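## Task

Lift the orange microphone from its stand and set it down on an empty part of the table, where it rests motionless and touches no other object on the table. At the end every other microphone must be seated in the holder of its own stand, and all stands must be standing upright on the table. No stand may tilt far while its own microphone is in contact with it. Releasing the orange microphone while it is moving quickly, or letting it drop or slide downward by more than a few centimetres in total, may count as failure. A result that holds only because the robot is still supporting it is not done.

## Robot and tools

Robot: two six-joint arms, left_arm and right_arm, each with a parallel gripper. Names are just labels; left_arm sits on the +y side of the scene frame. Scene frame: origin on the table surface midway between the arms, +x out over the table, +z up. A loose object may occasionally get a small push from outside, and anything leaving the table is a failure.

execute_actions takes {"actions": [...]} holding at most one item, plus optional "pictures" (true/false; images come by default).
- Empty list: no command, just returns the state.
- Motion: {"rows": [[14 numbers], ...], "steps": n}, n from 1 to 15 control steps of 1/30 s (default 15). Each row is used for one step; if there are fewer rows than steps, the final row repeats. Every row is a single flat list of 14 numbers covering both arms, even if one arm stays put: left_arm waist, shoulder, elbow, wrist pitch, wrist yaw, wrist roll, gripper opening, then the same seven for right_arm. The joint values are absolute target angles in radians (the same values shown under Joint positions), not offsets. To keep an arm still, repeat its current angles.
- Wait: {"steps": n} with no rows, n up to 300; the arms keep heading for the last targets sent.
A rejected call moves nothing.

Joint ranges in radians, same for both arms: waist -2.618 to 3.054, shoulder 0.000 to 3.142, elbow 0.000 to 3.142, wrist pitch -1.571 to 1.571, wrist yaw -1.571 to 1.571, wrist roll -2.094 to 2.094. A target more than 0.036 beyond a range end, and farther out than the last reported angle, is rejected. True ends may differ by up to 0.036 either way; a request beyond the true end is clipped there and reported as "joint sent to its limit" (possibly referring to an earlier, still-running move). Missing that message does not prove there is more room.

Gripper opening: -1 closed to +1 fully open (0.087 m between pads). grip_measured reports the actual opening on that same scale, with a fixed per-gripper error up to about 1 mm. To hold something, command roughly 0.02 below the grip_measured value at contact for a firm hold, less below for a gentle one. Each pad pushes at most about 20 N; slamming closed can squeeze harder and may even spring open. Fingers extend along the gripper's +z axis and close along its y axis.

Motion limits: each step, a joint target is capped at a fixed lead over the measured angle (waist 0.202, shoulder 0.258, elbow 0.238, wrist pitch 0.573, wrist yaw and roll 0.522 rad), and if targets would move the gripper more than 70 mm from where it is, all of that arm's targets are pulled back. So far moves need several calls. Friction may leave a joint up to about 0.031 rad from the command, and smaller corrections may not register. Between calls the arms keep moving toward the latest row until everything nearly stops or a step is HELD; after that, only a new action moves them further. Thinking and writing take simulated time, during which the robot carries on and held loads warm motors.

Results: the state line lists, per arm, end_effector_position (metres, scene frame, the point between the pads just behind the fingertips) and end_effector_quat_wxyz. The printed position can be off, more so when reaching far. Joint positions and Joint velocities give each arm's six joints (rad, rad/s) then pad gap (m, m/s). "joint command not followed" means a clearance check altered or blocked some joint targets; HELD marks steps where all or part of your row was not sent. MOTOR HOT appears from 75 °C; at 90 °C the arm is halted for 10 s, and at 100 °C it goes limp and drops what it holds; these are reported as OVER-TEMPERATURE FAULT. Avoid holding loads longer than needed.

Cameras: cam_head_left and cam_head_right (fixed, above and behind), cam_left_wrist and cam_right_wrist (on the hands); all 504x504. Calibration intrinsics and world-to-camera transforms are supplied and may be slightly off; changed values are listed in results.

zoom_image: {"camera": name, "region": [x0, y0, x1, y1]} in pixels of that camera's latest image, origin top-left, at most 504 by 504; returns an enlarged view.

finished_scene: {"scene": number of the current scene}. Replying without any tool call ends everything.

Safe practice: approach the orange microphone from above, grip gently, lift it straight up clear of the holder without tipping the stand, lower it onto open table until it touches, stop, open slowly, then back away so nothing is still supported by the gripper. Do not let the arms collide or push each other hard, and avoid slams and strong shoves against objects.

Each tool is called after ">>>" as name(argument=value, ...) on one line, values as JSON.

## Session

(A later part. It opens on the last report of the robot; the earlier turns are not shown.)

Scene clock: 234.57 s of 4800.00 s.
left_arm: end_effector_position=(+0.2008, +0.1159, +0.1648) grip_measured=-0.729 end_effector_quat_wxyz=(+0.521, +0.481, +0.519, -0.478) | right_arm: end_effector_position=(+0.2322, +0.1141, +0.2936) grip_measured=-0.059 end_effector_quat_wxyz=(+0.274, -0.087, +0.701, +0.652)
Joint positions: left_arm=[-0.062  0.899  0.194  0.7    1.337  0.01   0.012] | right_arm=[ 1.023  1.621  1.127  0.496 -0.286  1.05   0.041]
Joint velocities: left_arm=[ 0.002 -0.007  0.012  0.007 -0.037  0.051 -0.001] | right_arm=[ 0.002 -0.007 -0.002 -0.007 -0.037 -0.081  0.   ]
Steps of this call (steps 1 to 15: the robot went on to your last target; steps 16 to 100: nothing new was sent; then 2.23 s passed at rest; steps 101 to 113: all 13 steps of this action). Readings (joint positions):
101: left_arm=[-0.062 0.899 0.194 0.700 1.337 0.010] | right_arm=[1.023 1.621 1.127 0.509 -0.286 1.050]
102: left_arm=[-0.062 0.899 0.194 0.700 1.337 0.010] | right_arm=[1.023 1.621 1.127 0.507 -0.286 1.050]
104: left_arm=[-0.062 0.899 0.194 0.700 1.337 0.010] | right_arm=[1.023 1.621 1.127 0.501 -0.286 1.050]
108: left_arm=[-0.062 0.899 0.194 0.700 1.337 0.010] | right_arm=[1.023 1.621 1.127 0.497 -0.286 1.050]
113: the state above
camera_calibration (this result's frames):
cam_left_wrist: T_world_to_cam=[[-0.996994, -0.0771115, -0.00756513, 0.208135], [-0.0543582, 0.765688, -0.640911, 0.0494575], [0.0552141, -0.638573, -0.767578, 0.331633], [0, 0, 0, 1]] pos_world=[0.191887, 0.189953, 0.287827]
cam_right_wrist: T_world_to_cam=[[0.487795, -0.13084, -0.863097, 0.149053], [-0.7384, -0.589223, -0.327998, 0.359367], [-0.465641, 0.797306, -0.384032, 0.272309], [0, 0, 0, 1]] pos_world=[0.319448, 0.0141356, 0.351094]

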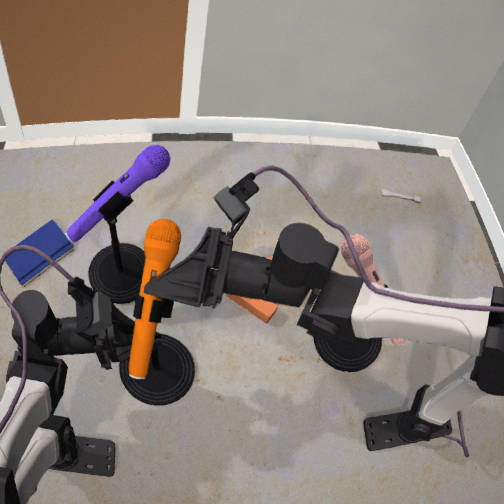

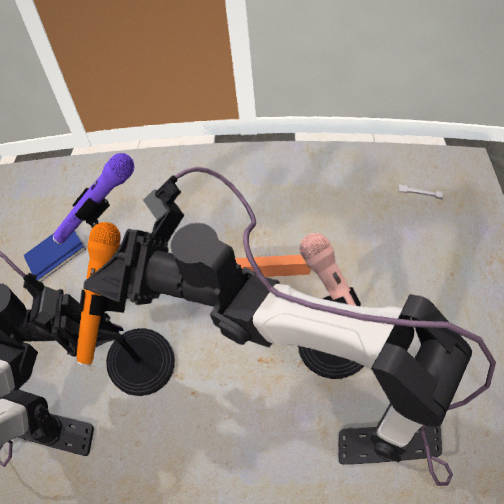

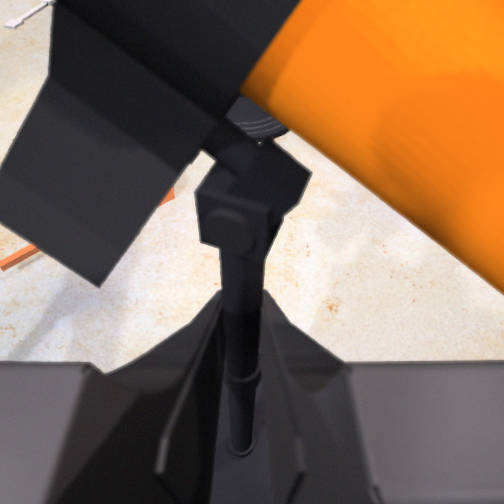

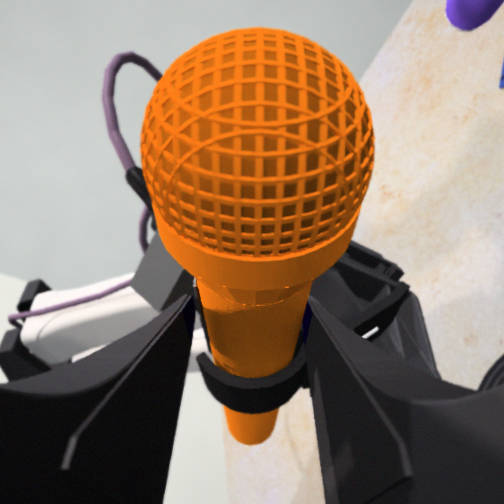

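>>> execute_actions(actions=[{"rows":[[-0.075,0.92,0.194,0.716,1.336,0.008,-0.8,1.013,1.604,1.097,0.468,-0.277,1.058,-0.07],[-0.075,0.92,0.194,0.716,1.336,0.008,-0.8,1.013,1.604,1.097,0.468,-0.277,1.058,-0.08],[-0.075,0.92,0.194,0.716,1.336,0.008,-0.8,1.013,1.604,1.097,0.47,-0.277,1.058,-0.095],[-0.075,0.92,0.194,0.716,1.336,0.008,-0.8,1.013,1.604,1.097,0.472,-0.277,1.058,-0.11],[-0.075,0.92,0.194,0.716,1.336,0.008,-0.8,1.013,1.604,1.097,0.472,-0.277,1.058,-0.125],[-0.075,0.92,0.194,0.716,1.336,0.008,-0.8,1.013,1.604,1.097,0.472,-0.277,1.058,-0.14],[-0.075,0.92,0.194,0.716,1.336,0.008,-0.8,1.013,1.604,1.097,0.475,-0.277,1.058,-0.155],[-0.075,0.92,0.194,0.716,1.336,0.008,-0.8,1.013,1.604,1.097,0.478,-0.277,1.058,-0.17],[-0.075,0.92,0.194,0.716,1.336,0.008,-0.8,1.013,1.604,1.097,0.481,-0.277,1.058,-0.185],[-0.075,0.92,0.194,0.716,1.336,0.008,-0.8,1.013,1.604,1.097,0.484,-0.277,1.058,-0.2],[-0.075,0.92,0.194,0.716,1.336,0.008,-0.8,1.013,1.604,1.097,0.487,-0.277,1.058,-0.215],[-0.075,0.92,0.194,0.716,1.336,0.008,-0.8,1.013,1.604,1.097,0.488,-0.277,1.058,-0.23],[-0.075,0.92,0.194,0.716,1.336,0.008,-0.8,1.013,1.604,1.097,0.488,-0.277,1.058,-0.245],[-0.075,0.92,0.194,0.716,1.336,0.008,-0.8,1.013,1.604,1.097,0.488,-0.277,1.058,-0.26],[-0.075,0.92,0.194,0.716,1.336,0.008,-0.8,1.013,1.604,1.097,0.488,-0.277,1.058,-0.275]],"steps":15}])

Scene clock: 238.97 s of 4800.00 s.
left_arm: end_effector_position=(+0.2008, +0.1159, +0.1648) grip_measured=-0.729 end_effector_quat_wxyz=(+0.521, +0.481, +0.519, -0.478) | right_arm: end_effector_position=(+0.2323, +0.1140, +0.2917) grip_measured=-0.236 end_effector_quat_wxyz=(+0.273, -0.086, +0.704, +0.650)
Joint positions: left_arm=[-0.062  0.899  0.194  0.7    1.337  0.01   0.012] | right_arm=[ 1.023  1.621  1.127  0.488 -0.285  1.05   0.033]
Joint velocities: left_arm=[ 0.007 -0.017  0.007  0.051  0.022  0.051 -0.001] | right_arm=[ 0.007  0.017  0.002 -0.007 -0.066  0.037  0.   ]
Steps of this call (steps 1 to 15: the robot went on to your last target; steps 16 to 100: nothing new was sent; then 0.57 s passed at rest; steps 101 to 115: all 15 steps of this action). Readings (joint positions):
101: left_arm=[-0.062 0.899 0.194 0.700 1.337 0.010] | right_arm=[1.023 1.621 1.127 0.494 -0.286 1.050]
102: left_arm=[-0.062 0.899 0.194 0.700 1.337 0.010] | right_arm=[1.023 1.621 1.127 0.492 -0.286 1.050]
104: left_arm=[-0.062 0.899 0.194 0.700 1.337 0.010] | right_arm=[1.023 1.621 1.127 0.489 -0.286 1.050]
108: left_arm=[-0.062 0.899 0.194 0.700 1.337 0.010] | right_arm=[1.023 1.621 1.127 0.488 -0.286 1.050]
115: the state above
camera_calibration (this result's frames):
cam_left_wrist: T_world_to_cam=[[-0.996994, -0.0771115, -0.00756513, 0.208135], [-0.0543582, 0.765688, -0.640911, 0.0494575], [0.0552141, -0.638573, -0.767578, 0.331633], [0, 0, 0, 1]] pos_world=[0.191887, 0.189953, 0.287827]
cam_right_wrist: T_world_to_cam=[[0.483964, -0.137256, -0.864257, 0.14933], [-0.740456, -0.590578, -0.320846, 0.357294], [-0.466373, 0.795222, -0.387451, 0.273179], [0, 0, 0, 1]] pos_world=[0.319693, 0.014268, 0.349539]

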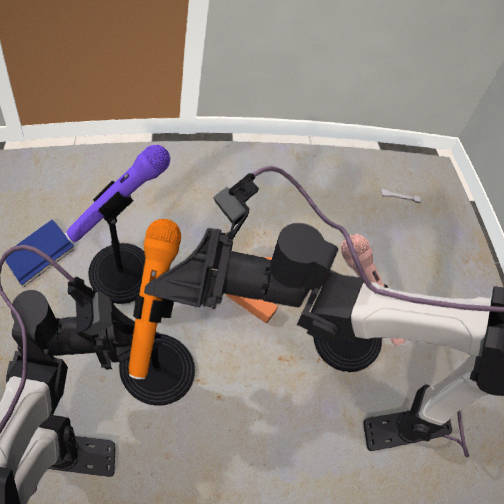

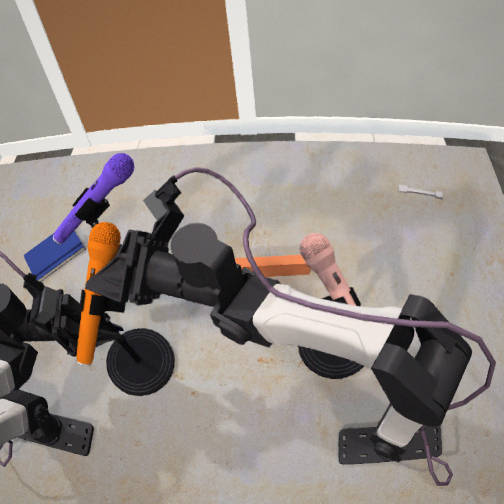

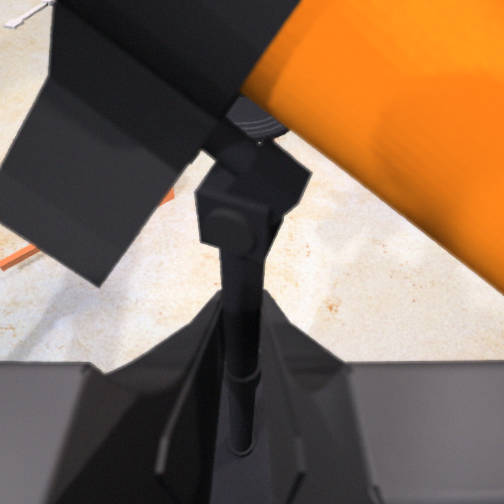

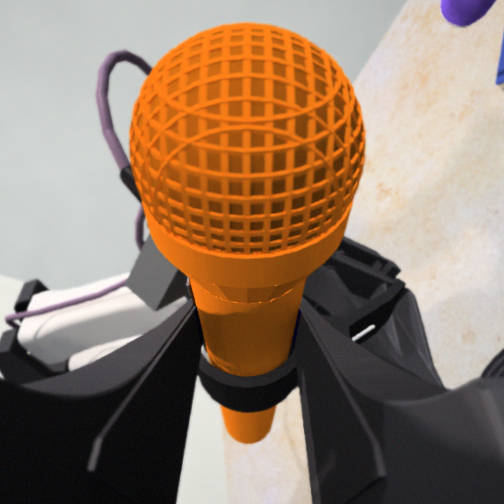

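>>> execute_actions(actions=[{"rows":[[-0.076,0.921,0.192,0.712,1.346,0.01,-0.8,1.008,1.607,1.133,0.496,-0.267,1.055,-0.29],[-0.076,0.922,0.19,0.709,1.356,0.01,-0.8,1.003,1.609,1.138,0.504,-0.258,1.052,-0.3],[-0.077,0.924,0.188,0.706,1.366,0.01,-0.8,0.998,1.612,1.144,0.511,-0.248,1.05,-0.3],[-0.078,0.925,0.186,0.703,1.376,0.01,-0.8,0.994,1.615,1.15,0.519,-0.239,1.05,-0.3],[-0.078,0.926,0.184,0.7,1.386,0.01,-0.8,0.989,1.617,1.155,0.527,-0.229,1.05,-0.3],[-0.079,0.928,0.182,0.697,1.396,0.01,-0.8,0.984,1.62,1.161,0.535,-0.219,1.05,-0.3],[-0.08,0.929,0.18,0.694,1.406,0.01,-0.8,0.979,1.622,1.166,0.542,-0.21,1.05,-0.3],[-0.08,0.93,0.178,0.69,1.415,0.01,-0.8,0.974,1.625,1.172,0.55,-0.2,1.05,-0.3],[-0.08,0.93,0.178,0.69,1.415,0.01,-0.8,0.969,1.627,1.177,0.542,-0.208,1.05,-0.3],[-0.08,0.93,0.178,0.69,1.415,0.01,-0.8,0.965,1.63,1.183,0.534,-0.216,1.05,-0.3],[-0.08,0.93,0.178,0.69,1.415,0.01,-0.8,0.96,1.632,1.188,0.526,-0.224,1.05,-0.3],[-0.08,0.93,0.178,0.69,1.415,0.01,-0.8,0.956,1.634,1.193,0.518,-0.232,1.05,-0.3],[-0.08,0.93,0.178,0.69,1.415,0.01,-0.8,0.951,1.636,1.199,0.511,-0.24,1.05,-0.3],[-0.08,0.93,0.178,0.69,1.415,0.01,-0.8,0.946,1.638,1.204,0.506,-0.245,1.05,-0.3],[-0.08,0.93,0.178,0.69,1.415,0.01,-0.8,0.942,1.639,1.21,0.502,-0.249,1.05,-0.3]],"steps":15}], pictures=false)

>>> execute_actions(actions=[{"rows":[[-0.08,0.93,0.178,0.69,1.415,0.01,-0.8,0.937,1.64,1.215,0.498,-0.254,1.05,-0.3],[-0.08,0.93,0.178,0.69,1.415,0.01,-0.8,0.932,1.641,1.22,0.494,-0.258,1.05,-0.3],[-0.08,0.93,0.178,0.69,1.415,0.01,-0.8,0.928,1.643,1.226,0.49,-0.263,1.05,-0.3],[-0.08,0.93,0.178,0.69,1.415,0.01,-0.8,0.923,1.644,1.231,0.486,-0.268,1.05,-0.3],[-0.08,0.93,0.178,0.69,1.415,0.01,-0.8,0.919,1.645,1.236,0.482,-0.272,1.05,-0.3],[-0.08,0.93,0.178,0.69,1.415,0.01,-0.8,0.914,1.646,1.242,0.478,-0.277,1.05,-0.3],[-0.08,0.93,0.178,0.69,1.415,0.01,-0.8,0.909,1.648,1.247,0.474,-0.281,1.05,-0.3],[-0.08,0.93,0.178,0.69,1.415,0.01,-0.8,0.905,1.649,1.253,0.47,-0.286,1.05,-0.3],[-0.08,0.93,0.178,0.69,1.415,0.01,-0.8,0.9,1.651,1.259,0.465,-0.29,1.05,-0.3],[-0.08,0.93,0.178,0.69,1.415,0.01,-0.8,0.896,1.653,1.265,0.461,-0.295,1.05,-0.3],[-0.08,0.93,0.178,0.69,1.415,0.01,-0.8,0.892,1.655,1.271,0.457,-0.299,1.05,-0.3],[-0.08,0.93,0.178,0.69,1.415,0.01,-0.8,0.887,1.656,1.277,0.453,-0.304,1.05,-0.3],[-0.08,0.93,0.178,0.69,1.415,0.01,-0.8,0.883,1.658,1.283,0.449,-0.308,1.05,-0.3],[-0.08,0.93,0.178,0.69,1.415,0.01,-0.8,0.878,1.66,1.289,0.444,-0.312,1.05,-0.3],[-0.08,0.93,0.178,0.69,1.415,0.01,-0.8,0.874,1.662,1.295,0.44,-0.317,1.05,-0.3]],"steps":15}], pictures=false)

>>> execute_actions(actions=[{"rows":[[-0.08,0.93,0.178,0.69,1.415,0.01,-0.8,0.87,1.664,1.301,0.436,-0.321,1.05,-0.3],[-0.08,0.93,0.178,0.69,1.415,0.01,-0.8,0.865,1.666,1.307,0.432,-0.326,1.05,-0.3],[-0.08,0.93,0.178,0.69,1.415,0.01,-0.8,0.861,1.668,1.313,0.428,-0.33,1.05,-0.3],[-0.08,0.93,0.178,0.69,1.415,0.01,-0.8,0.856,1.67,1.319,0.4265,-0.332,1.05,-0.3],[-0.08,0.93,0.178,0.69,1.415,0.01,-0.8,0.852,1.671,1.325,0.4265,-0.332,1.05,-0.3],[-0.08,0.93,0.178,0.69,1.415,0.01,-0.8,0.848,1.673,1.331,0.4265,-0.332,1.05,-0.3],[-0.08,0.93,0.178,0.69,1.415,0.01,-0.8,0.843,1.675,1.338,0.4265,-0.332,1.05,-0.3],[-0.08,0.93,0.178,0.69,1.415,0.01,-0.8,0.839,1.677,1.344,0.4265,-0.332,1.05,-0.3]],"steps":13}])

Scene clock: 280.90 s of 4800.00 s.
left_arm: end_effector_position=(+0.2016, +0.1157, +0.1646) grip_measured=-0.729 end_effector_quat_wxyz=(+0.522, +0.484, +0.516, -0.476) | right_arm: end_effector_position=(+0.2397, +0.1116, +0.2953) grip_measured=-0.236 end_effector_quat_wxyz=(+0.269, -0.086, +0.707, +0.649)
Joint positions: left_arm=[-0.062  0.907  0.194  0.71   1.339  0.016  0.012] | right_arm=[ 0.999  1.626  1.154  0.457 -0.312  1.051  0.033]
Joint velocities: left_arm=[-0.002  0.017 -0.002  0.022 -0.037 -0.007 -0.001] | right_arm=[-0.11   0.066  0.178 -0.139 -0.168 -0.051  0.   ]
Steps of this call (steps 1 to 15: the robot went on to your last target; steps 16 to 100: nothing new was sent; then 38.10 s passed at rest; steps 101 to 115: all 15 steps of this action). Readings (joint positions):
101: left_arm=[-0.062 0.899 0.194 0.700 1.338 0.011] | right_arm=[1.022 1.621 1.127 0.488 -0.284 1.050]
102: left_arm=[-0.062 0.899 0.194 0.700 1.338 0.011] | right_arm=[1.022 1.621 1.127 0.488 -0.284 1.050]
104: left_arm=[-0.062 0.899 0.194 0.700 1.339 0.013] | right_arm=[1.021 1.621 1.127 0.488 -0.284 1.050]
108: left_arm=[-0.062 0.904 0.194 0.703 1.342 0.016] | right_arm=[1.018 1.621 1.127 0.491 -0.284 1.050]
115: the state above

Scene clock: 281.40 s of 4800.00 s.
left_arm: end_effector_position=(+0.2018, +0.1157, +0.1647) grip_measured=-0.729 end_effector_quat_wxyz=(+0.523, +0.483, +0.516, -0.476) | right_arm: end_effector_position=(+0.2656, +0.1042, +0.3104) grip_measured=-0.236 end_effector_quat_wxyz=(+0.269, -0.085, +0.707, +0.649)
Joint positions: left_arm=[-0.062  0.907  0.194  0.711  1.338  0.016  0.012] | right_arm=[ 0.929  1.648  1.239  0.394 -0.382  1.053  0.033]
Joint velocities: left_arm=[ 0.002 -0.012 -0.017 -0.037  0.022 -0.007 -0.   ] | right_arm=[-0.12   0.046  0.164 -0.154 -0.081  0.051 -0.   ]
Steps of this call (steps 1 to 15: all 15 steps of this action). Readings (joint positions):
1: left_arm=[-0.062 0.907 0.194 0.711 1.339 0.016] | right_arm=[0.995 1.628 1.160 0.453 -0.318 1.051]
2: left_arm=[-0.062 0.907 0.194 0.711 1.338 0.016] | right_arm=[0.990 1.630 1.165 0.449 -0.324 1.051]
4: left_arm=[-0.062 0.907 0.194 0.711 1.338 0.016] | right_arm=[0.980 1.632 1.176 0.440 -0.334 1.051]
8: left_arm=[-0.062 0.907 0.194 0.711 1.338 0.016] | right_arm=[0.961 1.636 1.198 0.424 -0.352 1.052]
15: the state above

Scene clock: 281.83 s of 4800.00 s.
left_arm: end_effector_position=(+0.2018, +0.1157, +0.1647) grip_measured=-0.729 end_effector_quat_wxyz=(+0.523, +0.483, +0.516, -0.476) | right_arm: end_effector_position=(+0.2861, +0.0980, +0.3232) grip_measured=-0.236 end_effector_quat_wxyz=(+0.276, -0.079, +0.704, +0.649)
Joint positions: left_arm=[-0.062  0.907  0.194  0.711  1.338  0.016  0.012] | right_arm=[ 0.881  1.665  1.299  0.362 -0.412  1.054  0.033]
Joint velocities: left_arm=[-0.007  0.007 -0.002 -0.007 -0.051 -0.007  0.   ] | right_arm=[ 0.007 -0.007  0.017 -0.022 -0.066  0.007  0.   ]
Steps of this call (steps 1 to 13: all 13 steps of this action). Readings (joint positions):
1: left_arm=[-0.062 0.907 0.194 0.711 1.338 0.016] | right_arm=[0.924 1.650 1.245 0.390 -0.386 1.053]
2: left_arm=[-0.062 0.907 0.194 0.711 1.338 0.016] | right_arm=[0.920 1.652 1.251 0.385 -0.390 1.053]
4: left_arm=[-0.062 0.907 0.194 0.711 1.338 0.016] | right_arm=[0.911 1.655 1.264 0.377 -0.399 1.053]
8: left_arm=[-0.062 0.907 0.194 0.711 1.338 0.016] | right_arm=[0.893 1.663 1.287 0.365 -0.409 1.054]
13: the state above
camera_calibration (this result's frames):
cam_left_wrist: T_world_to_cam=[[-0.996936, -0.0763462, -0.0170106, 0.210544], [-0.0476939, 0.765705, -0.641421, 0.0482938], [0.0619952, -0.638645, -0.767001, 0.329992], [0, 0, 0, 1]] pos_world=[0.191744, 0.189843, 0.287662]
cam_right_wrist: T_world_to_cam=[[0.478698, -0.141286, -0.866537, 0.150917], [-0.749945, -0.579014, -0.319883, 0.399111], [-0.456542, 0.802983, -0.383129, 0.318171], [0, 0, 0, 1]] pos_world=[0.372326, -0.00307256, 0.380345]

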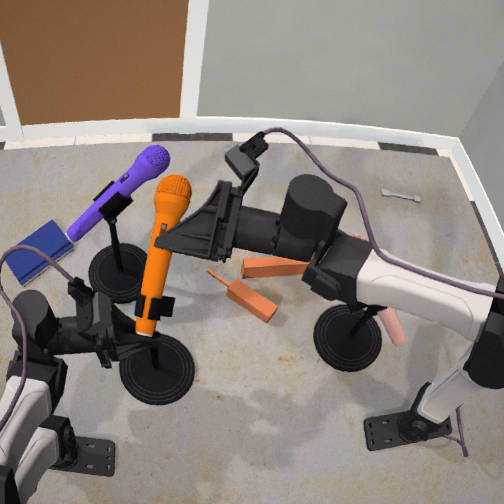

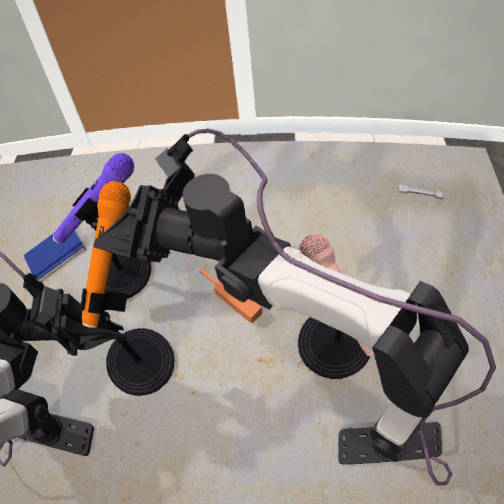

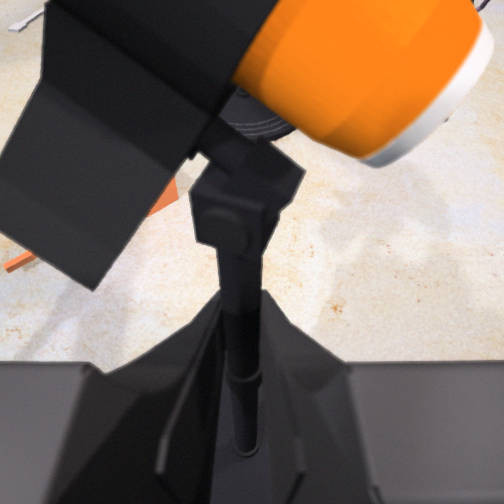

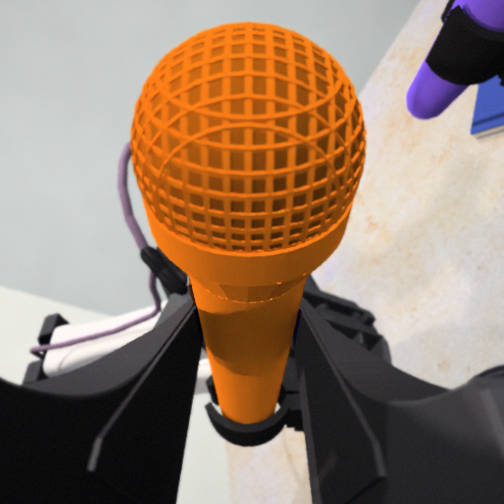

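>>> execute_actions(actions=[{"rows":[[-0.08,0.93,0.178,0.69,1.415,0.01,-0.8,0.834,1.682,1.352,0.416,-0.342,1.05,-0.3],[-0.08,0.93,0.178,0.69,1.415,0.01,-0.8,0.829,1.686,1.361,0.406,-0.352,1.05,-0.3],[-0.08,0.93,0.178,0.69,1.415,0.01,-0.8,0.824,1.69,1.369,0.396,-0.362,1.05,-0.3],[-0.08,0.93,0.178,0.69,1.415,0.01,-0.8,0.818,1.694,1.378,0.385,-0.373,1.05,-0.3],[-0.08,0.93,0.178,0.69,1.415,0.01,-0.8,0.813,1.698,1.386,0.376,-0.382,1.05,-0.3],[-0.08,0.93,0.178,0.69,1.415,0.01,-0.8,0.808,1.701,1.395,0.371,-0.387,1.05,-0.3],[-0.08,0.93,0.178,0.69,1.415,0.01,-0.8,0.803,1.704,1.403,0.365,-0.392,1.05,-0.3],[-0.08,0.93,0.178,0.69,1.415,0.01,-0.8,0.798,1.707,1.412,0.36,-0.397,1.05,-0.3],[-0.08,0.93,0.178,0.69,1.415,0.01,-0.8,0.793,1.711,1.42,0.355,-0.403,1.05,-0.3],[-0.08,0.93,0.178,0.69,1.415,0.01,-0.8,0.787,1.714,1.429,0.349,-0.408,1.05,-0.3],[-0.08,0.93,0.178,0.69,1.415,0.01,-0.8,0.782,1.717,1.437,0.344,-0.413,1.05,-0.3],[-0.08,0.93,0.178,0.69,1.415,0.01,-0.8,0.777,1.72,1.446,0.339,-0.418,1.05,-0.3],[-0.08,0.93,0.178,0.69,1.415,0.01,-0.8,0.772,1.724,1.455,0.333,-0.423,1.05,-0.3],[-0.08,0.93,0.178,0.69,1.415,0.01,-0.8,0.767,1.728,1.465,0.327,-0.428,1.05,-0.3],[-0.08,0.93,0.178,0.69,1.415,0.01,-0.8,0.762,1.732,1.474,0.322,-0.433,1.05,-0.3]],"steps":15}], pictures=false)

>>> execute_actions(actions=[{"rows":[[-0.08,0.93,0.178,0.69,1.415,0.01,-0.8,0.758,1.736,1.484,0.316,-0.437,1.05,-0.3],[-0.08,0.93,0.178,0.69,1.415,0.01,-0.8,0.753,1.74,1.493,0.311,-0.442,1.05,-0.3],[-0.08,0.93,0.178,0.69,1.415,0.01,-0.8,0.748,1.744,1.503,0.305,-0.447,1.05,-0.3],[-0.078,0.928,0.18,0.693,1.4,0.011,-0.8,0.743,1.748,1.512,0.3,-0.452,1.05,-0.3],[-0.075,0.924,0.183,0.697,1.385,0.012,-0.8,0.738,1.752,1.522,0.294,-0.457,1.05,-0.3],[-0.072,0.92,0.186,0.7,1.37,0.013,-0.8,0.733,1.756,1.531,0.288,-0.462,1.05,-0.3],[-0.069,0.916,0.189,0.704,1.355,0.014,-0.8,0.728,1.76,1.541,0.283,-0.466,1.05,-0.3],[-0.065,0.912,0.192,0.708,1.345,0.015,-0.8,0.724,1.764,1.55,0.277,-0.471,1.05,-0.3],[-0.062,0.907,0.194,0.711,1.338,0.016,-0.8,0.719,1.768,1.56,0.272,-0.476,1.05,-0.3]],"steps":15}])

Scene clock: 316.37 s of 4800.00 s.
left_arm: end_effector_position=(+0.2017, +0.1157, +0.1647) grip_measured=-0.729 end_effector_quat_wxyz=(+0.523, +0.484, +0.516, -0.476) | right_arm: end_effector_position=(+0.3113, +0.0912, +0.3354) grip_measured=-0.236 end_effector_quat_wxyz=(+0.266, -0.080, +0.709, +0.648)
Joint positions: left_arm=[-0.062  0.907  0.194  0.711  1.339  0.016  0.012] | right_arm=[ 0.814  1.712  1.413  0.278 -0.492  1.059  0.033]
Joint velocities: left_arm=[-0.012  0.017 -0.002  0.022 -0.095  0.051 -0.   ] | right_arm=[-0.139  0.12   0.256 -0.168 -0.242 -0.081  0.   ]
Steps of this call (steps 1 to 15: the robot went on to your last target; steps 16 to 100: nothing new was sent; then 30.70 s passed at rest; steps 101 to 115: all 15 steps of this action). Readings (joint positions):
101: left_arm=[-0.062 0.907 0.194 0.711 1.339 0.016] | right_arm=[0.881 1.665 1.299 0.361 -0.414 1.055]
102: left_arm=[-0.062 0.907 0.194 0.711 1.340 0.016] | right_arm=[0.880 1.665 1.302 0.357 -0.417 1.055]
104: left_arm=[-0.062 0.907 0.194 0.711 1.340 0.016] | right_arm=[0.874 1.673 1.317 0.344 -0.429 1.055]
108: left_arm=[-0.062 0.907 0.194 0.711 1.339 0.016] | right_arm=[0.853 1.689 1.351 0.318 -0.457 1.059]
115: the state above

Scene clock: 316.87 s of 4800.00 s.
left_arm: end_effector_position=(+0.2009, +0.1157, +0.1648) grip_measured=-0.729 end_effector_quat_wxyz=(+0.521, +0.484, +0.516, -0.478) | right_arm: end_effector_position=(+0.3644, +0.0697, +0.3589) grip_measured=-0.236 end_effector_quat_wxyz=(+0.310, -0.050, +0.702, +0.640)
Joint positions: left_arm=[-0.062  0.907  0.194  0.712  1.343  0.012  0.012] | right_arm=[ 0.717  1.754  1.529  0.237 -0.486  1.054  0.033]
Joint velocities: left_arm=[-0.002 -0.002  0.002 -0.022  0.007  0.022  0.   ] | right_arm=[-0.007  0.012  0.002 -0.037  0.007  0.051 -0.   ]
Steps of this call (steps 1 to 15: all 15 steps of this action). Readings (joint positions):
1: left_arm=[-0.062 0.907 0.194 0.711 1.339 0.016] | right_arm=[0.810 1.716 1.423 0.272 -0.497 1.059]
2: left_arm=[-0.062 0.907 0.194 0.711 1.339 0.016] | right_arm=[0.805 1.720 1.432 0.266 -0.502 1.059]
4: left_arm=[-0.062 0.907 0.194 0.711 1.339 0.016] | right_arm=[0.796 1.728 1.451 0.255 -0.511 1.059]
8: left_arm=[-0.062 0.907 0.194 0.714 1.336 0.012] | right_arm=[0.775 1.745 1.490 0.236 -0.526 1.061]
15: the state above
camera_calibration (this result's frames):
cam_left_wrist: T_world_to_cam=[[-0.997317, -0.0717903, -0.01431, 0.208735], [-0.0459047, 0.765614, -0.64166, 0.0480891], [0.0570209, -0.639282, -0.766855, 0.331144], [0, 0, 0, 1]] pos_world=[0.191501, 0.189862, 0.287783]
cam_right_wrist: T_world_to_cam=[[0.474425, -0.174573, -0.862813, 0.142961], [-0.795039, -0.50577, -0.334827, 0.469521], [-0.377933, 0.84482, -0.378742, 0.357141], [0, 0, 0, 1]] pos_world=[0.440439, -0.0392933, 0.415821]

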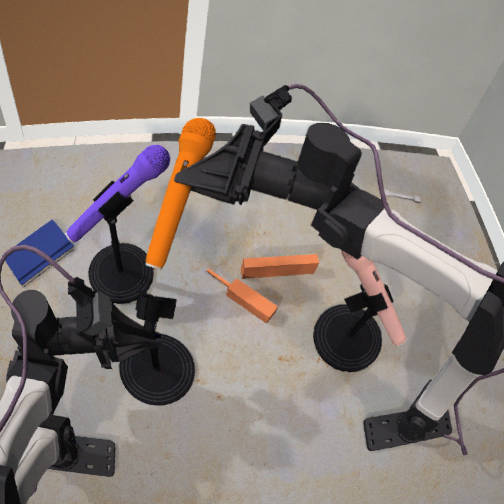

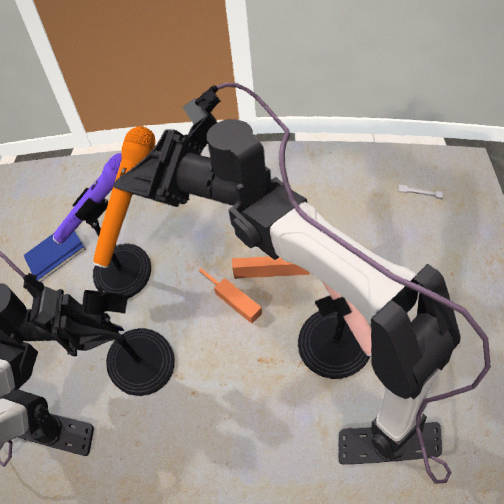

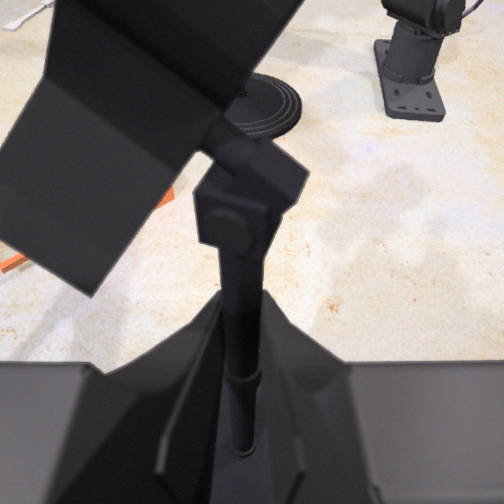

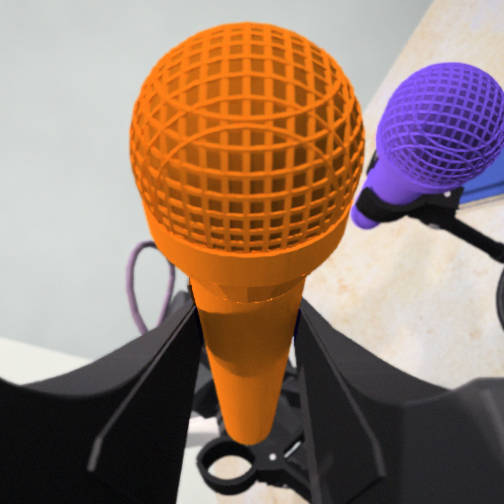

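>>> execute_actions(actions=[{"rows":[[-0.062,0.907,0.194,0.712,1.343,0.012,-0.72,0.72,1.745,1.53,0.271,-0.47,1.03,-0.3],[-0.062,0.907,0.194,0.712,1.343,0.012,-0.66,0.72,1.738,1.52,0.27,-0.462,1.0,-0.3],[-0.062,0.907,0.194,0.712,1.343,0.012,-0.55,0.72,1.732,1.51,0.269,-0.452,0.965,-0.3],[-0.062,0.907,0.194,0.712,1.343,0.012,-0.4,0.72,1.725,1.5,0.268,-0.441,0.92,-0.3],[-0.062,0.907,0.194,0.712,1.343,0.012,-0.25,0.72,1.718,1.492,0.266,-0.43,0.87,-0.3],[-0.062,0.907,0.194,0.712,1.343,0.012,-0.1,0.72,1.711,1.484,0.265,-0.419,0.82,-0.3],[-0.062,0.907,0.194,0.712,1.343,0.012,0.05,0.72,1.704,1.476,0.264,-0.408,0.77,-0.3],[-0.062,0.907,0.194,0.712,1.343,0.012,0.2,0.72,1.697,1.468,0.262,-0.396,0.72,-0.3],[-0.062,0.907,0.194,0.712,1.343,0.012,0.3,0.72,1.689,1.459,0.254,-0.385,0.67,-0.3],[-0.062,0.907,0.194,0.712,1.343,0.012,0.3,0.721,1.681,1.449,0.244,-0.373,0.62,-0.3],[-0.062,0.907,0.194,0.712,1.343,0.012,0.3,0.722,1.673,1.438,0.234,-0.362,0.57,-0.3],[-0.062,0.907,0.194,0.712,1.343,0.012,0.3,0.724,1.664,1.426,0.223,-0.35,0.52,-0.3],[-0.051,0.893,0.194,0.699,1.347,0.012,0.3,0.727,1.654,1.412,0.213,-0.339,0.47,-0.3],[-0.039,0.879,0.194,0.685,1.351,0.012,0.3,0.731,1.643,1.397,0.203,-0.328,0.42,-0.3],[-0.028,0.866,0.194,0.672,1.355,0.012,0.3,0.736,1.631,1.381,0.193,-0.317,0.37,-0.3]],"steps":15}], pictures=false)

>>> execute_actions(actions=[{"rows":[[-0.017,0.852,0.194,0.658,1.359,0.012,0.3,0.741,1.619,1.363,0.183,-0.307,0.32,-0.3],[-0.005,0.838,0.194,0.645,1.363,0.012,0.3,0.745,1.606,1.345,0.173,-0.296,0.27,-0.3],[0.006,0.824,0.194,0.631,1.367,0.012,0.3,0.75,1.594,1.327,0.163,-0.285,0.22,-0.3],[0.017,0.81,0.194,0.618,1.371,0.012,0.3,0.757,1.582,1.308,0.152,-0.274,0.17,-0.3],[0.029,0.796,0.194,0.605,1.375,0.012,0.3,0.765,1.569,1.29,0.14,-0.263,0.12,-0.3],[0.04,0.783,0.194,0.591,1.379,0.012,0.3,0.772,1.557,1.272,0.125,-0.252,0.08,-0.3],[0.051,0.769,0.194,0.578,1.383,0.012,0.3,0.78,1.545,1.254,0.108,-0.242,0.045,-0.3],[0.063,0.755,0.194,0.564,1.387,0.012,0.3,0.787,1.532,1.236,0.09,-0.231,0.02,-0.3],[0.074,0.741,0.194,0.551,1.391,0.012,0.3,0.795,1.52,1.218,0.072,-0.22,0.0,-0.3],[0.085,0.727,0.194,0.538,1.396,0.012,0.3,0.805,1.51,1.202,0.055,-0.209,-0.01,-0.3],[0.097,0.713,0.194,0.524,1.4,0.012,0.3,0.816,1.5,1.187,0.038,-0.198,-0.01,-0.3],[0.108,0.7,0.194,0.511,1.404,0.012,0.3,0.826,1.49,1.171,0.02,-0.187,-0.01,-0.3],[0.119,0.686,0.194,0.497,1.408,0.012,0.3,0.837,1.48,1.155,0.003,-0.177,-0.01,-0.3],[0.131,0.672,0.194,0.484,1.412,0.012,0.3,0.847,1.47,1.14,-0.014,-0.166,-0.01,-0.3],[0.142,0.658,0.194,0.47,1.416,0.012,0.3,0.858,1.46,1.124,-0.032,-0.155,-0.01,-0.3]],"steps":15}], pictures=false)

>>> execute_actions(actions=[{"rows":[[0.153,0.644,0.194,0.457,1.42,0.012,0.3,0.868,1.45,1.108,-0.049,-0.144,-0.01,-0.3],[0.165,0.63,0.194,0.444,1.424,0.012,0.3,0.879,1.44,1.093,-0.066,-0.133,-0.01,-0.3],[0.176,0.617,0.194,0.43,1.428,0.012,0.3,0.889,1.43,1.077,-0.083,-0.122,-0.01,-0.3],[0.187,0.603,0.194,0.417,1.432,0.012,0.3,0.899,1.42,1.061,-0.101,-0.112,-0.01,-0.3],[0.197,0.591,0.194,0.405,1.436,0.012,0.3,0.91,1.41,1.046,-0.118,-0.101,-0.01,-0.3],[0.205,0.581,0.194,0.396,1.438,0.012,0.3,0.92,1.401,1.032,-0.135,-0.09,-0.01,-0.3],[0.21,0.575,0.194,0.39,1.44,0.012,0.3,0.931,1.394,1.021,-0.154,-0.08,-0.01,-0.3],[0.21,0.575,0.194,0.39,1.44,0.012,0.3,0.941,1.389,1.013,-0.173,-0.07,-0.01,-0.3],[0.21,0.575,0.194,0.39,1.44,0.012,0.3,0.952,1.385,1.006,-0.193,-0.06,-0.01,-0.3],[0.21,0.575,0.194,0.39,1.44,0.012,0.3,0.962,1.381,1.001,-0.212,-0.05,-0.01,-0.3],[0.21,0.575,0.194,0.39,1.44,0.012,0.3,0.973,1.378,0.996,-0.231,-0.04,-0.01,-0.3],[0.21,0.575,0.194,0.39,1.44,0.012,0.3,0.983,1.375,0.992,-0.25,-0.03,-0.01,-0.3],[0.21,0.575,0.194,0.39,1.44,0.012,0.3,0.994,1.375,0.989,-0.269,-0.02,-0.01,-0.3],[0.21,0.575,0.194,0.39,1.44,0.012,0.3,1.004,1.375,0.985,-0.288,-0.01,-0.01,-0.3],[0.21,0.575,0.194,0.39,1.44,0.012,0.3,1.015,1.375,0.982,-0.308,0.0,-0.01,-0.3]],"steps":15}], pictures=false)

>>> execute_actions(actions=[{"rows":[[0.21,0.575,0.194,0.39,1.44,0.012,0.3,1.026,1.375,0.978,-0.327,0.01,-0.01,-0.3],[0.21,0.575,0.194,0.39,1.44,0.012,0.3,1.036,1.375,0.975,-0.346,0.01,-0.01,-0.3],[0.21,0.575,0.194,0.39,1.44,0.012,0.3,1.047,1.375,0.972,-0.365,0.01,-0.01,-0.3],[0.21,0.575,0.194,0.39,1.44,0.012,0.3,1.058,1.375,0.968,-0.383,0.01,-0.01,-0.3],[0.21,0.575,0.194,0.39,1.44,0.012,0.3,1.068,1.375,0.965,-0.4,0.01,-0.01,-0.3],[0.21,0.575,0.194,0.39,1.44,0.012,0.3,1.079,1.375,0.965,-0.416,0.01,-0.01,-0.3],[0.21,0.575,0.194,0.39,1.44,0.012,0.3,1.09,1.375,0.965,-0.432,0.01,-0.01,-0.3],[0.21,0.575,0.194,0.39,1.44,0.012,0.3,1.102,1.375,0.965,-0.448,0.01,-0.01,-0.3],[0.21,0.575,0.194,0.39,1.44,0.012,0.3,1.114,1.375,0.965,-0.463,0.01,-0.01,-0.3],[0.21,0.575,0.194,0.39,1.44,0.012,0.3,1.126,1.375,0.965,-0.477,0.01,-0.01,-0.3],[0.21,0.575,0.194,0.39,1.44,0.012,0.3,1.138,1.375,0.965,-0.489,0.01,-0.01,-0.3],[0.21,0.575,0.194,0.39,1.44,0.012,0.3,1.15,1.375,0.965,-0.497,0.01,-0.01,-0.3],[0.21,0.575,0.194,0.39,1.44,0.012,0.3,1.16,1.375,0.965,-0.5,0.01,-0.01,-0.3],[0.21,0.575,0.194,0.39,1.44,0.012,0.3,1.168,1.375,0.965,-0.5,0.01,-0.01,-0.3],[0.21,0.575,0.194,0.39,1.44,0.012,0.3,1.173,1.375,0.965,-0.5,0.01,-0.01,-0.3]],"steps":15}])

Scene clock: 374.40 s of 4800.00 s.
left_arm: end_effector_position=(+0.2016, +0.1169, +0.1642) grip_measured=+0.300 end_effector_quat_wxyz=(+0.521, +0.481, +0.519, -0.478) | right_arm: end_effector_position=(+0.3799, +0.0450, +0.3218) grip_measured=-0.236 end_effector_quat_wxyz=(+0.460, -0.173, +0.706, +0.510)
Joint positions: left_arm=[-0.055  0.904  0.194  0.703  1.344  0.012  0.057] | right_arm=[ 0.718  1.683  1.423  0.199 -0.37   0.575  0.033]
Joint velocities: left_arm=[ 0.208 -0.11   0.017 -0.212  0.051 -0.037  0.001] | right_arm=[ 0.027 -0.344 -0.427 -0.242  0.418 -1.399  0.   ]
Steps of this call (steps 1 to 15: the robot went on to your last target; steps 16 to 100: nothing new was sent; then 53.70 s passed at rest; steps 101 to 115: all 15 steps of this action). Readings (joint positions):
101: left_arm=[-0.062 0.907 0.194 0.712 1.343 0.012] | right_arm=[0.717 1.754 1.529 0.237 -0.483 1.050]
102: left_arm=[-0.062 0.907 0.194 0.712 1.343 0.012] | right_arm=[0.717 1.754 1.529 0.237 -0.481 1.042]
104: left_arm=[-0.062 0.907 0.194 0.712 1.343 0.012] | right_arm=[0.717 1.754 1.529 0.237 -0.474 1.010]
108: left_arm=[-0.062 0.907 0.194 0.712 1.343 0.012] | right_arm=[0.717 1.740 1.500 0.237 -0.443 0.884]
115: the state above

Scene clock: 374.90 s of 4800.00 s.
left_arm: end_effector_position=(+0.2054, +0.1452, +0.1780) grip_measured=+0.300 end_effector_quat_wxyz=(+0.557, +0.456, +0.538, -0.439) | right_arm: end_effector_position=(+0.3289, +0.0085, +0.2332) grip_measured=-0.235 end_effector_quat_wxyz=(+0.492, -0.362, +0.726, +0.317)
Joint positions: left_arm=[0.111 0.704 0.194 0.534 1.391 0.012 0.057] | right_arm=[ 0.829  1.508  1.167  0.012 -0.207  0.041  0.033]
Joint velocities: left_arm=[ 0.335 -0.398  0.012 -0.388  0.11   0.022 -0.   ] | right_arm=[ 0.32  -0.261 -0.457 -0.462  0.344 -0.315 -0.001]
Steps of this call (steps 1 to 15: all 15 steps of this action). Readings (joint positions):
1: left_arm=[-0.047 0.897 0.194 0.694 1.345 0.012] | right_arm=[0.720 1.671 1.408 0.191 -0.358 0.527]
2: left_arm=[-0.036 0.886 0.194 0.685 1.347 0.012] | right_arm=[0.723 1.659 1.392 0.183 -0.347 0.479]
4: left_arm=[-0.014 0.858 0.194 0.666 1.351 0.012] | right_arm=[0.733 1.633 1.357 0.166 -0.324 0.382]
8: left_arm=[0.032 0.800 0.194 0.623 1.364 0.012] | right_arm=[0.763 1.582 1.285 0.122 -0.282 0.199]
15: the state above

Scene clock: 375.40 s of 4800.00 s.
left_arm: end_effector_position=(+0.2006, +0.1576, +0.1796) grip_measured=+0.300 end_effector_quat_wxyz=(+0.561, +0.439, +0.554, -0.430) | right_arm: end_effector_position=(+0.2485, -0.0277, +0.1489) grip_measured=-0.235 end_effector_quat_wxyz=(+0.380, -0.430, +0.787, +0.228)
Joint positions: left_arm=[0.197 0.596 0.194 0.406 1.43  0.012 0.057] | right_arm=[ 0.987  1.406  1.006 -0.254 -0.052  0.001  0.033]
Joint velocities: left_arm=[ 0.002 -0.012  0.007 -0.081  0.007 -0.066 -0.   ] | right_arm=[ 0.325 -0.027 -0.105 -0.564  0.212 -0.037 -0.001]
Steps of this call (steps 1 to 15: all 15 steps of this action). Readings (joint positions):
1: left_arm=[0.122 0.690 0.194 0.521 1.395 0.012] | right_arm=[0.840 1.498 1.152 -0.005 -0.197 0.032]
2: left_arm=[0.133 0.676 0.194 0.507 1.399 0.012] | right_arm=[0.851 1.489 1.136 -0.022 -0.186 0.025]
4: left_arm=[0.156 0.648 0.194 0.481 1.407 0.012] | right_arm=[0.873 1.469 1.104 -0.056 -0.165 0.016]
8: left_arm=[0.192 0.603 0.194 0.436 1.421 0.012] | right_arm=[0.914 1.432 1.047 -0.126 -0.123 0.006]
15: the state above

Scene clock: 375.90 s of 4800.00 s.
left_arm: end_effector_position=(+0.2000, +0.1575, +0.1789) grip_measured=+0.300 end_effector_quat_wxyz=(+0.559, +0.437, +0.556, -0.433) | right_arm: end_effector_position=(+0.1762, -0.0488, +0.1055) grip_measured=-0.235 end_effector_quat_wxyz=(+0.273, -0.511, +0.796, +0.176)
Joint positions: left_arm=[0.197 0.596 0.194 0.398 1.432 0.012 0.057] | right_arm=[ 1.152  1.405  0.982 -0.486 -0.002 -0.001  0.033]
Joint velocities: left_arm=[-0.002 -0.007 -0.007 -0.007  0.066 -0.081 -0.001] | right_arm=[ 0.256 -0.007 -0.007 -0.227 -0.037  0.037 -0.   ]
Steps of this call (steps 1 to 15: all 15 steps of this action). Readings (joint positions):
1: left_arm=[0.197 0.596 0.194 0.404 1.430 0.012] | right_arm=[0.998 1.406 1.003 -0.271 -0.041 0.000]
2: left_arm=[0.197 0.596 0.194 0.403 1.431 0.012] | right_arm=[1.008 1.405 1.000 -0.288 -0.033 0.000]
4: left_arm=[0.197 0.596 0.194 0.401 1.431 0.012] | right_arm=[1.029 1.405 0.994 -0.323 -0.020 -0.000]
8: left_arm=[0.197 0.596 0.194 0.399 1.431 0.012] | right_arm=[1.073 1.405 0.983 -0.395 -0.008 -0.001]
15: the state above
camera_calibration (this result's frames):
cam_left_wrist: T_world_to_cam=[[-0.970717, -0.239994, -0.0105183, 0.231516], [-0.17759, 0.746416, -0.641347, 0.0543713], [0.161771, -0.620698, -0.767179, 0.344897], [0, 0, 0, 1]] pos_world=[0.178598, 0.229056, 0.301904]
cam_right_wrist: T_world_to_cam=[[0.913127, -0.407675, -0.000281421, -0.186738], [-0.39827, -0.892209, 0.212944, 0.0285495], [-0.0870628, -0.194332, -0.977064, 0.251353], [0, 0, 0, 1]] pos_world=[0.20377, -0.00181029, 0.239457]

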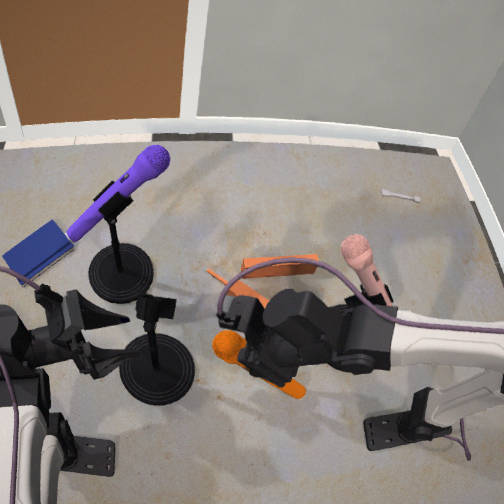

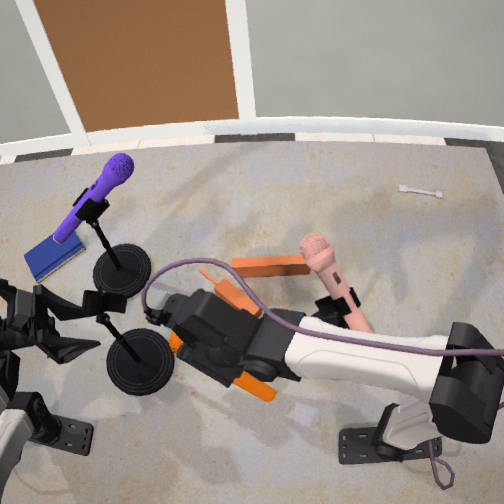

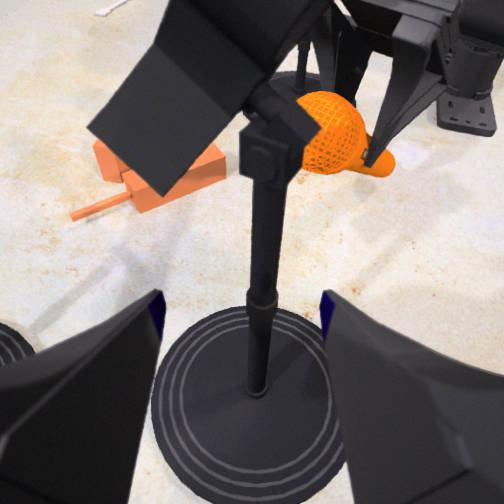

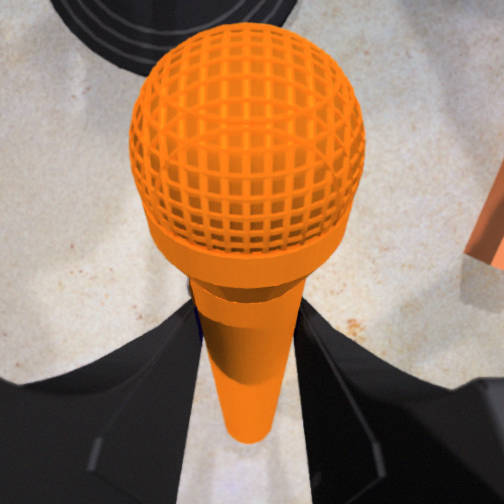

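>>> execute_actions(actions=[{"rows":[[0.21,0.575,0.194,0.39,1.44,0.012,0.3,1.173,1.39,0.985,-0.51,0.01,-0.01,-0.3],[0.21,0.575,0.194,0.39,1.44,0.012,0.3,1.173,1.405,1.0,-0.525,0.01,-0.01,-0.3],[0.21,0.575,0.194,0.39,1.44,0.012,0.3,1.173,1.418,1.012,-0.543,0.01,-0.01,-0.3],[0.21,0.575,0.194,0.39,1.44,0.012,0.3,1.173,1.428,1.018,-0.563,0.01,-0.01,-0.3],[0.21,0.575,0.194,0.39,1.44,0.012,0.3,1.173,1.438,1.023,-0.583,0.01,-0.01,-0.3],[0.21,0.575,0.194,0.39,1.44,0.012,0.3,1.173,1.448,1.029,-0.603,0.01,-0.01,-0.3],[0.21,0.575,0.194,0.39,1.44,0.012,0.3,1.173,1.458,1.034,-0.623,0.01,-0.01,-0.3],[0.21,0.575,0.194,0.39,1.44,0.012,0.3,1.173,1.469,1.039,-0.643,0.01,-0.01,-0.3],[0.21,0.575,0.194,0.39,1.44,0.012,0.3,1.173,1.479,1.045,-0.663,0.01,-0.01,-0.3],[0.21,0.575,0.194,0.39,1.44,0.012,0.3,1.173,1.489,1.05,-0.683,0.01,-0.01,-0.3],[0.21,0.575,0.194,0.39,1.44,0.012,0.3,1.173,1.499,1.056,-0.703,0.01,-0.01,-0.3],[0.21,0.575,0.194,0.39,1.44,0.012,0.3,1.173,1.509,1.061,-0.722,0.01,-0.01,-0.3],[0.21,0.575,0.194,0.39,1.44,0.012,0.3,1.173,1.519,1.066,-0.74,0.01,-0.01,-0.3],[0.21,0.575,0.194,0.39,1.44,0.012,0.3,1.173,1.529,1.072,-0.757,0.01,-0.01,-0.3],[0.21,0.575,0.194,0.39,1.44,0.012,0.3,1.173,1.54,1.077,-0.772,0.01,-0.01,-0.3]],"steps":15}], pictures=false)

>>> execute_actions(actions=[{"rows":[[0.21,0.575,0.194,0.39,1.44,0.012,0.3,1.173,1.55,1.082,-0.785,0.01,-0.01,-0.3],[0.21,0.575,0.194,0.39,1.44,0.012,0.3,1.173,1.56,1.088,-0.797,0.01,-0.01,-0.3],[0.21,0.575,0.194,0.39,1.44,0.012,0.3,1.173,1.571,1.093,-0.808,0.01,-0.01,-0.3],[0.21,0.575,0.194,0.39,1.44,0.012,0.3,1.173,1.583,1.097,-0.818,0.01,-0.01,-0.3],[0.21,0.575,0.194,0.39,1.44,0.012,0.3,1.173,1.597,1.102,-0.827,0.01,-0.01,-0.3],[0.21,0.575,0.194,0.39,1.44,0.012,0.3,1.173,1.61,1.106,-0.835,0.01,-0.01,-0.3],[0.21,0.575,0.194,0.39,1.44,0.012,0.3,1.173,1.624,1.111,-0.842,0.01,-0.01,-0.3],[0.21,0.575,0.194,0.39,1.44,0.012,0.3,1.173,1.637,1.115,-0.848,0.01,-0.01,-0.3],[0.21,0.575,0.194,0.39,1.44,0.012,0.3,1.173,1.651,1.119,-0.852,0.01,-0.01,-0.3],[0.21,0.575,0.194,0.39,1.44,0.012,0.3,1.173,1.664,1.124,-0.855,0.01,-0.01,-0.3],[0.21,0.575,0.194,0.39,1.44,0.012,0.3,1.173,1.678,1.128,-0.855,0.01,-0.01,-0.3],[0.21,0.575,0.194,0.39,1.44,0.012,0.3,1.173,1.691,1.133,-0.855,0.01,-0.01,-0.3],[0.21,0.575,0.194,0.39,1.44,0.012,0.3,1.173,1.704,1.137,-0.855,0.01,-0.01,-0.3],[0.21,0.575,0.194,0.39,1.44,0.012,0.3,1.173,1.715,1.142,-0.855,0.01,-0.01,-0.3],[0.21,0.575,0.194,0.39,1.44,0.012,0.3,1.173,1.725,1.146,-0.855,0.01,-0.01,-0.3]],"steps":15}], pictures=false)

>>> execute_actions(actions=[{"rows":[[0.21,0.575,0.194,0.39,1.44,0.012,0.3,1.173,1.733,1.146,-0.855,0.01,-0.01,-0.3],[0.21,0.575,0.194,0.39,1.44,0.012,0.3,1.173,1.74,1.146,-0.855,0.01,-0.01,-0.3],[0.21,0.575,0.194,0.39,1.44,0.012,0.3,1.173,1.746,1.146,-0.855,0.01,-0.01,-0.3],[0.21,0.575,0.194,0.39,1.44,0.012,0.3,1.173,1.751,1.146,-0.855,0.01,-0.01,-0.3],[0.21,0.575,0.194,0.39,1.44,0.012,0.3,1.173,1.755,1.146,-0.855,0.01,-0.01,-0.3],[0.21,0.575,0.194,0.39,1.44,0.012,0.3,1.173,1.759,1.146,-0.855,0.01,-0.01,-0.3],[0.21,0.575,0.194,0.39,1.44,0.012,0.3,1.173,1.763,1.146,-0.855,0.01,-0.01,-0.3],[0.21,0.575,0.194,0.39,1.44,0.012,0.3,1.173,1.767,1.146,-0.855,0.01,-0.01,-0.3],[0.21,0.575,0.194,0.39,1.44,0.012,0.3,1.173,1.771,1.146,-0.855,0.01,-0.01,-0.3],[0.21,0.575,0.194,0.39,1.44,0.012,0.3,1.173,1.775,1.146,-0.855,0.01,-0.01,-0.3],[0.21,0.575,0.194,0.39,1.44,0.012,0.3,1.173,1.779,1.146,-0.855,0.01,-0.01,-0.3],[0.21,0.575,0.194,0.39,1.44,0.012,0.3,1.173,1.783,1.146,-0.855,0.01,-0.01,-0.3],[0.21,0.575,0.194,0.39,1.44,0.012,0.3,1.173,1.787,1.146,-0.855,0.01,-0.01,-0.3],[0.21,0.575,0.194,0.39,1.44,0.012,0.3,1.173,1.79,1.146,-0.855,0.01,-0.01,-0.3],[0.21,0.575,0.194,0.39,1.44,0.012,0.3,1.173,1.792,1.146,-0.855,0.01,-0.01,-0.3]],"steps":15}])

Scene clock: 396.67 s of 4800.00 s.
left_arm: end_effector_position=(+0.2000, +0.1575, +0.1788) grip_measured=+0.300 end_effector_quat_wxyz=(+0.559, +0.437, +0.556, -0.433) | right_arm: end_effector_position=(+0.1572, -0.0809, +0.0740) grip_measured=-0.235 end_effector_quat_wxyz=(+0.168, -0.535, +0.821, +0.109)
Joint positions: left_arm=[0.197 0.596 0.194 0.397 1.432 0.012 0.057] | right_arm=[ 1.166  1.505  1.037 -0.7   -0.    -0.001  0.033]
Joint velocities: left_arm=[ 0.007  0.017  0.007 -0.022  0.022 -0.095 -0.001] | right_arm=[-0.007  0.295  0.154 -0.623 -0.022 -0.051  0.   ]
Steps of this call (steps 1 to 30: the robot went on to your last target; steps 31 to 120: nothing new was sent; then 16.27 s passed at rest; steps 121 to 135: all 15 steps of this action). Readings (joint positions):
121: left_arm=[0.197 0.596 0.194 0.398 1.432 0.012] | right_arm=[1.166 1.405 0.982 -0.510 -0.000 -0.001]
122: left_arm=[0.197 0.596 0.194 0.398 1.432 0.012] | right_arm=[1.166 1.405 0.982 -0.512 -0.000 -0.001]
124: left_arm=[0.197 0.596 0.194 0.397 1.432 0.012] | right_arm=[1.166 1.405 0.982 -0.525 -0.000 -0.001]
128: left_arm=[0.197 0.596 0.194 0.397 1.432 0.012] | right_arm=[1.166 1.429 1.000 -0.581 -0.000 -0.001]
135: the state above

Scene clock: 397.17 s of 4800.00 s.
left_arm: end_effector_position=(+0.2000, +0.1575, +0.1788) grip_measured=+0.300 end_effector_quat_wxyz=(+0.559, +0.437, +0.556, -0.433) | right_arm: end_effector_position=(+0.1482, -0.1013, +0.0384) grip_measured=-0.235 end_effector_quat_wxyz=(+0.064, -0.544, +0.836, +0.041)
Joint positions: left_arm=[0.197 0.596 0.194 0.397 1.432 0.012 0.057] | right_arm=[ 1.166  1.689  1.108 -0.837  0.    -0.001  0.033]
Joint velocities: left_arm=[ 0.007  0.012  0.007  0.037  0.081 -0.007 -0.002] | right_arm=[ 0.007  0.339  0.125 -0.022  0.007 -0.095 -0.   ]
Steps of this call (steps 1 to 15: all 15 steps of this action). Readings (joint positions):
1: left_arm=[0.197 0.596 0.194 0.397 1.432 0.012] | right_arm=[1.166 1.515 1.041 -0.717 -0.000 -0.001]
2: left_arm=[0.197 0.596 0.194 0.397 1.432 0.012] | right_arm=[1.166 1.525 1.046 -0.732 0.000 -0.001]
4: left_arm=[0.197 0.596 0.194 0.397 1.432 0.012] | right_arm=[1.166 1.546 1.057 -0.761 0.000 -0.001]
8: left_arm=[0.197 0.596 0.194 0.397 1.432 0.012] | right_arm=[1.166 1.594 1.078 -0.803 0.000 -0.001]
15: the state above

Scene clock: 397.67 s of 4800.00 s.
left_arm: end_effector_position=(+0.1999, +0.1574, +0.1788) grip_measured=+0.300 end_effector_quat_wxyz=(+0.559, +0.437, +0.556, -0.433) | right_arm: end_effector_position=(+0.1477, -0.1022, +0.0265) grip_measured=-0.235 end_effector_quat_wxyz=(+0.041, -0.545, +0.837, +0.026)
Joint positions: left_arm=[0.197 0.596 0.194 0.397 1.432 0.012 0.057] | right_arm=[ 1.166  1.753  1.13  -0.851  0.    -0.001  0.033]
Joint velocities: left_arm=[-0.012 -0.002 -0.022 -0.051 -0.022  0.007  0.   ] | right_arm=[ 0.017  0.022  0.037 -0.081  0.051 -0.022 -0.   ]
Steps of this call (steps 1 to 15: all 15 steps of this action). Readings (joint positions):
1: left_arm=[0.197 0.596 0.194 0.397 1.432 0.012] | right_arm=[1.166 1.700 1.111 -0.838 0.000 -0.001]
2: left_arm=[0.197 0.596 0.194 0.397 1.432 0.012] | right_arm=[1.166 1.709 1.113 -0.838 0.000 -0.001]
4: left_arm=[0.197 0.596 0.194 0.397 1.432 0.012] | right_arm=[1.166 1.723 1.117 -0.840 0.000 -0.001]
8: left_arm=[0.197 0.596 0.194 0.397 1.432 0.012] | right_arm=[1.166 1.738 1.120 -0.842 0.000 -0.001]
15: the state above
camera_calibration (this result's frames):
cam_left_wrist: T_world_to_cam=[[-0.970816, -0.239625, -0.00976211, 0.231243], [-0.177792, 0.74643, -0.641274, 0.0543459], [0.160952, -0.620824, -0.76725, 0.345039], [0, 0, 0, 1]] pos_world=[0.178622, 0.229054, 0.301839]
cam_right_wrist: T_world_to_cam=[[0.917798, -0.397028, -0.003945, -0.182084], [-0.280051, -0.654366, 0.702408, -0.0197695], [-0.281457, -0.643564, -0.711764, 0.137099], [0, 0, 0, 1]] pos_world=[0.200167, 0.00300302, 0.11075]

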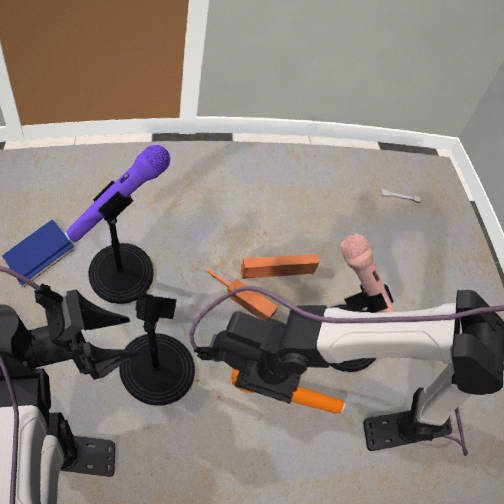

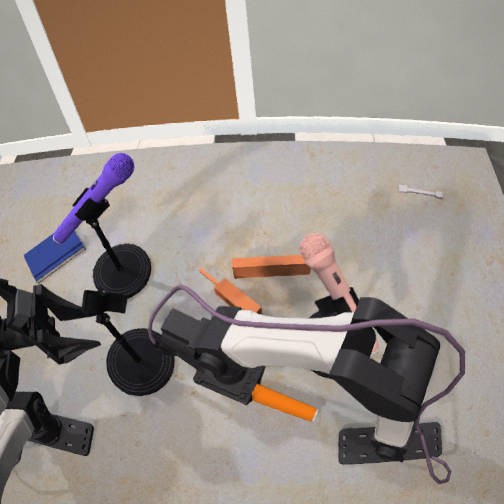

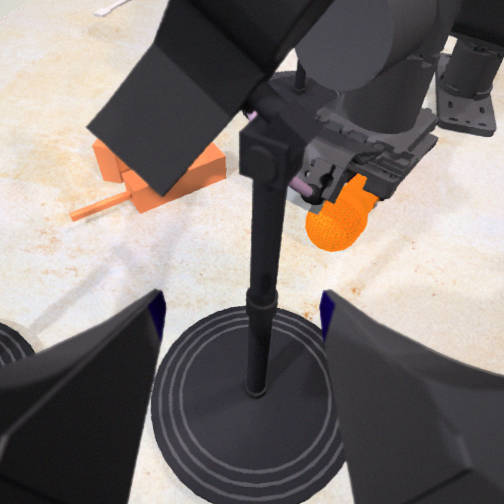

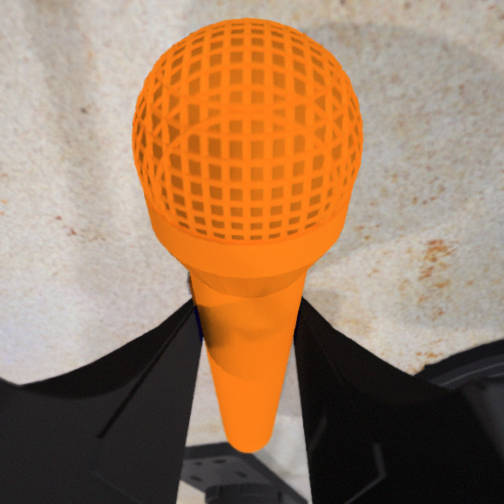

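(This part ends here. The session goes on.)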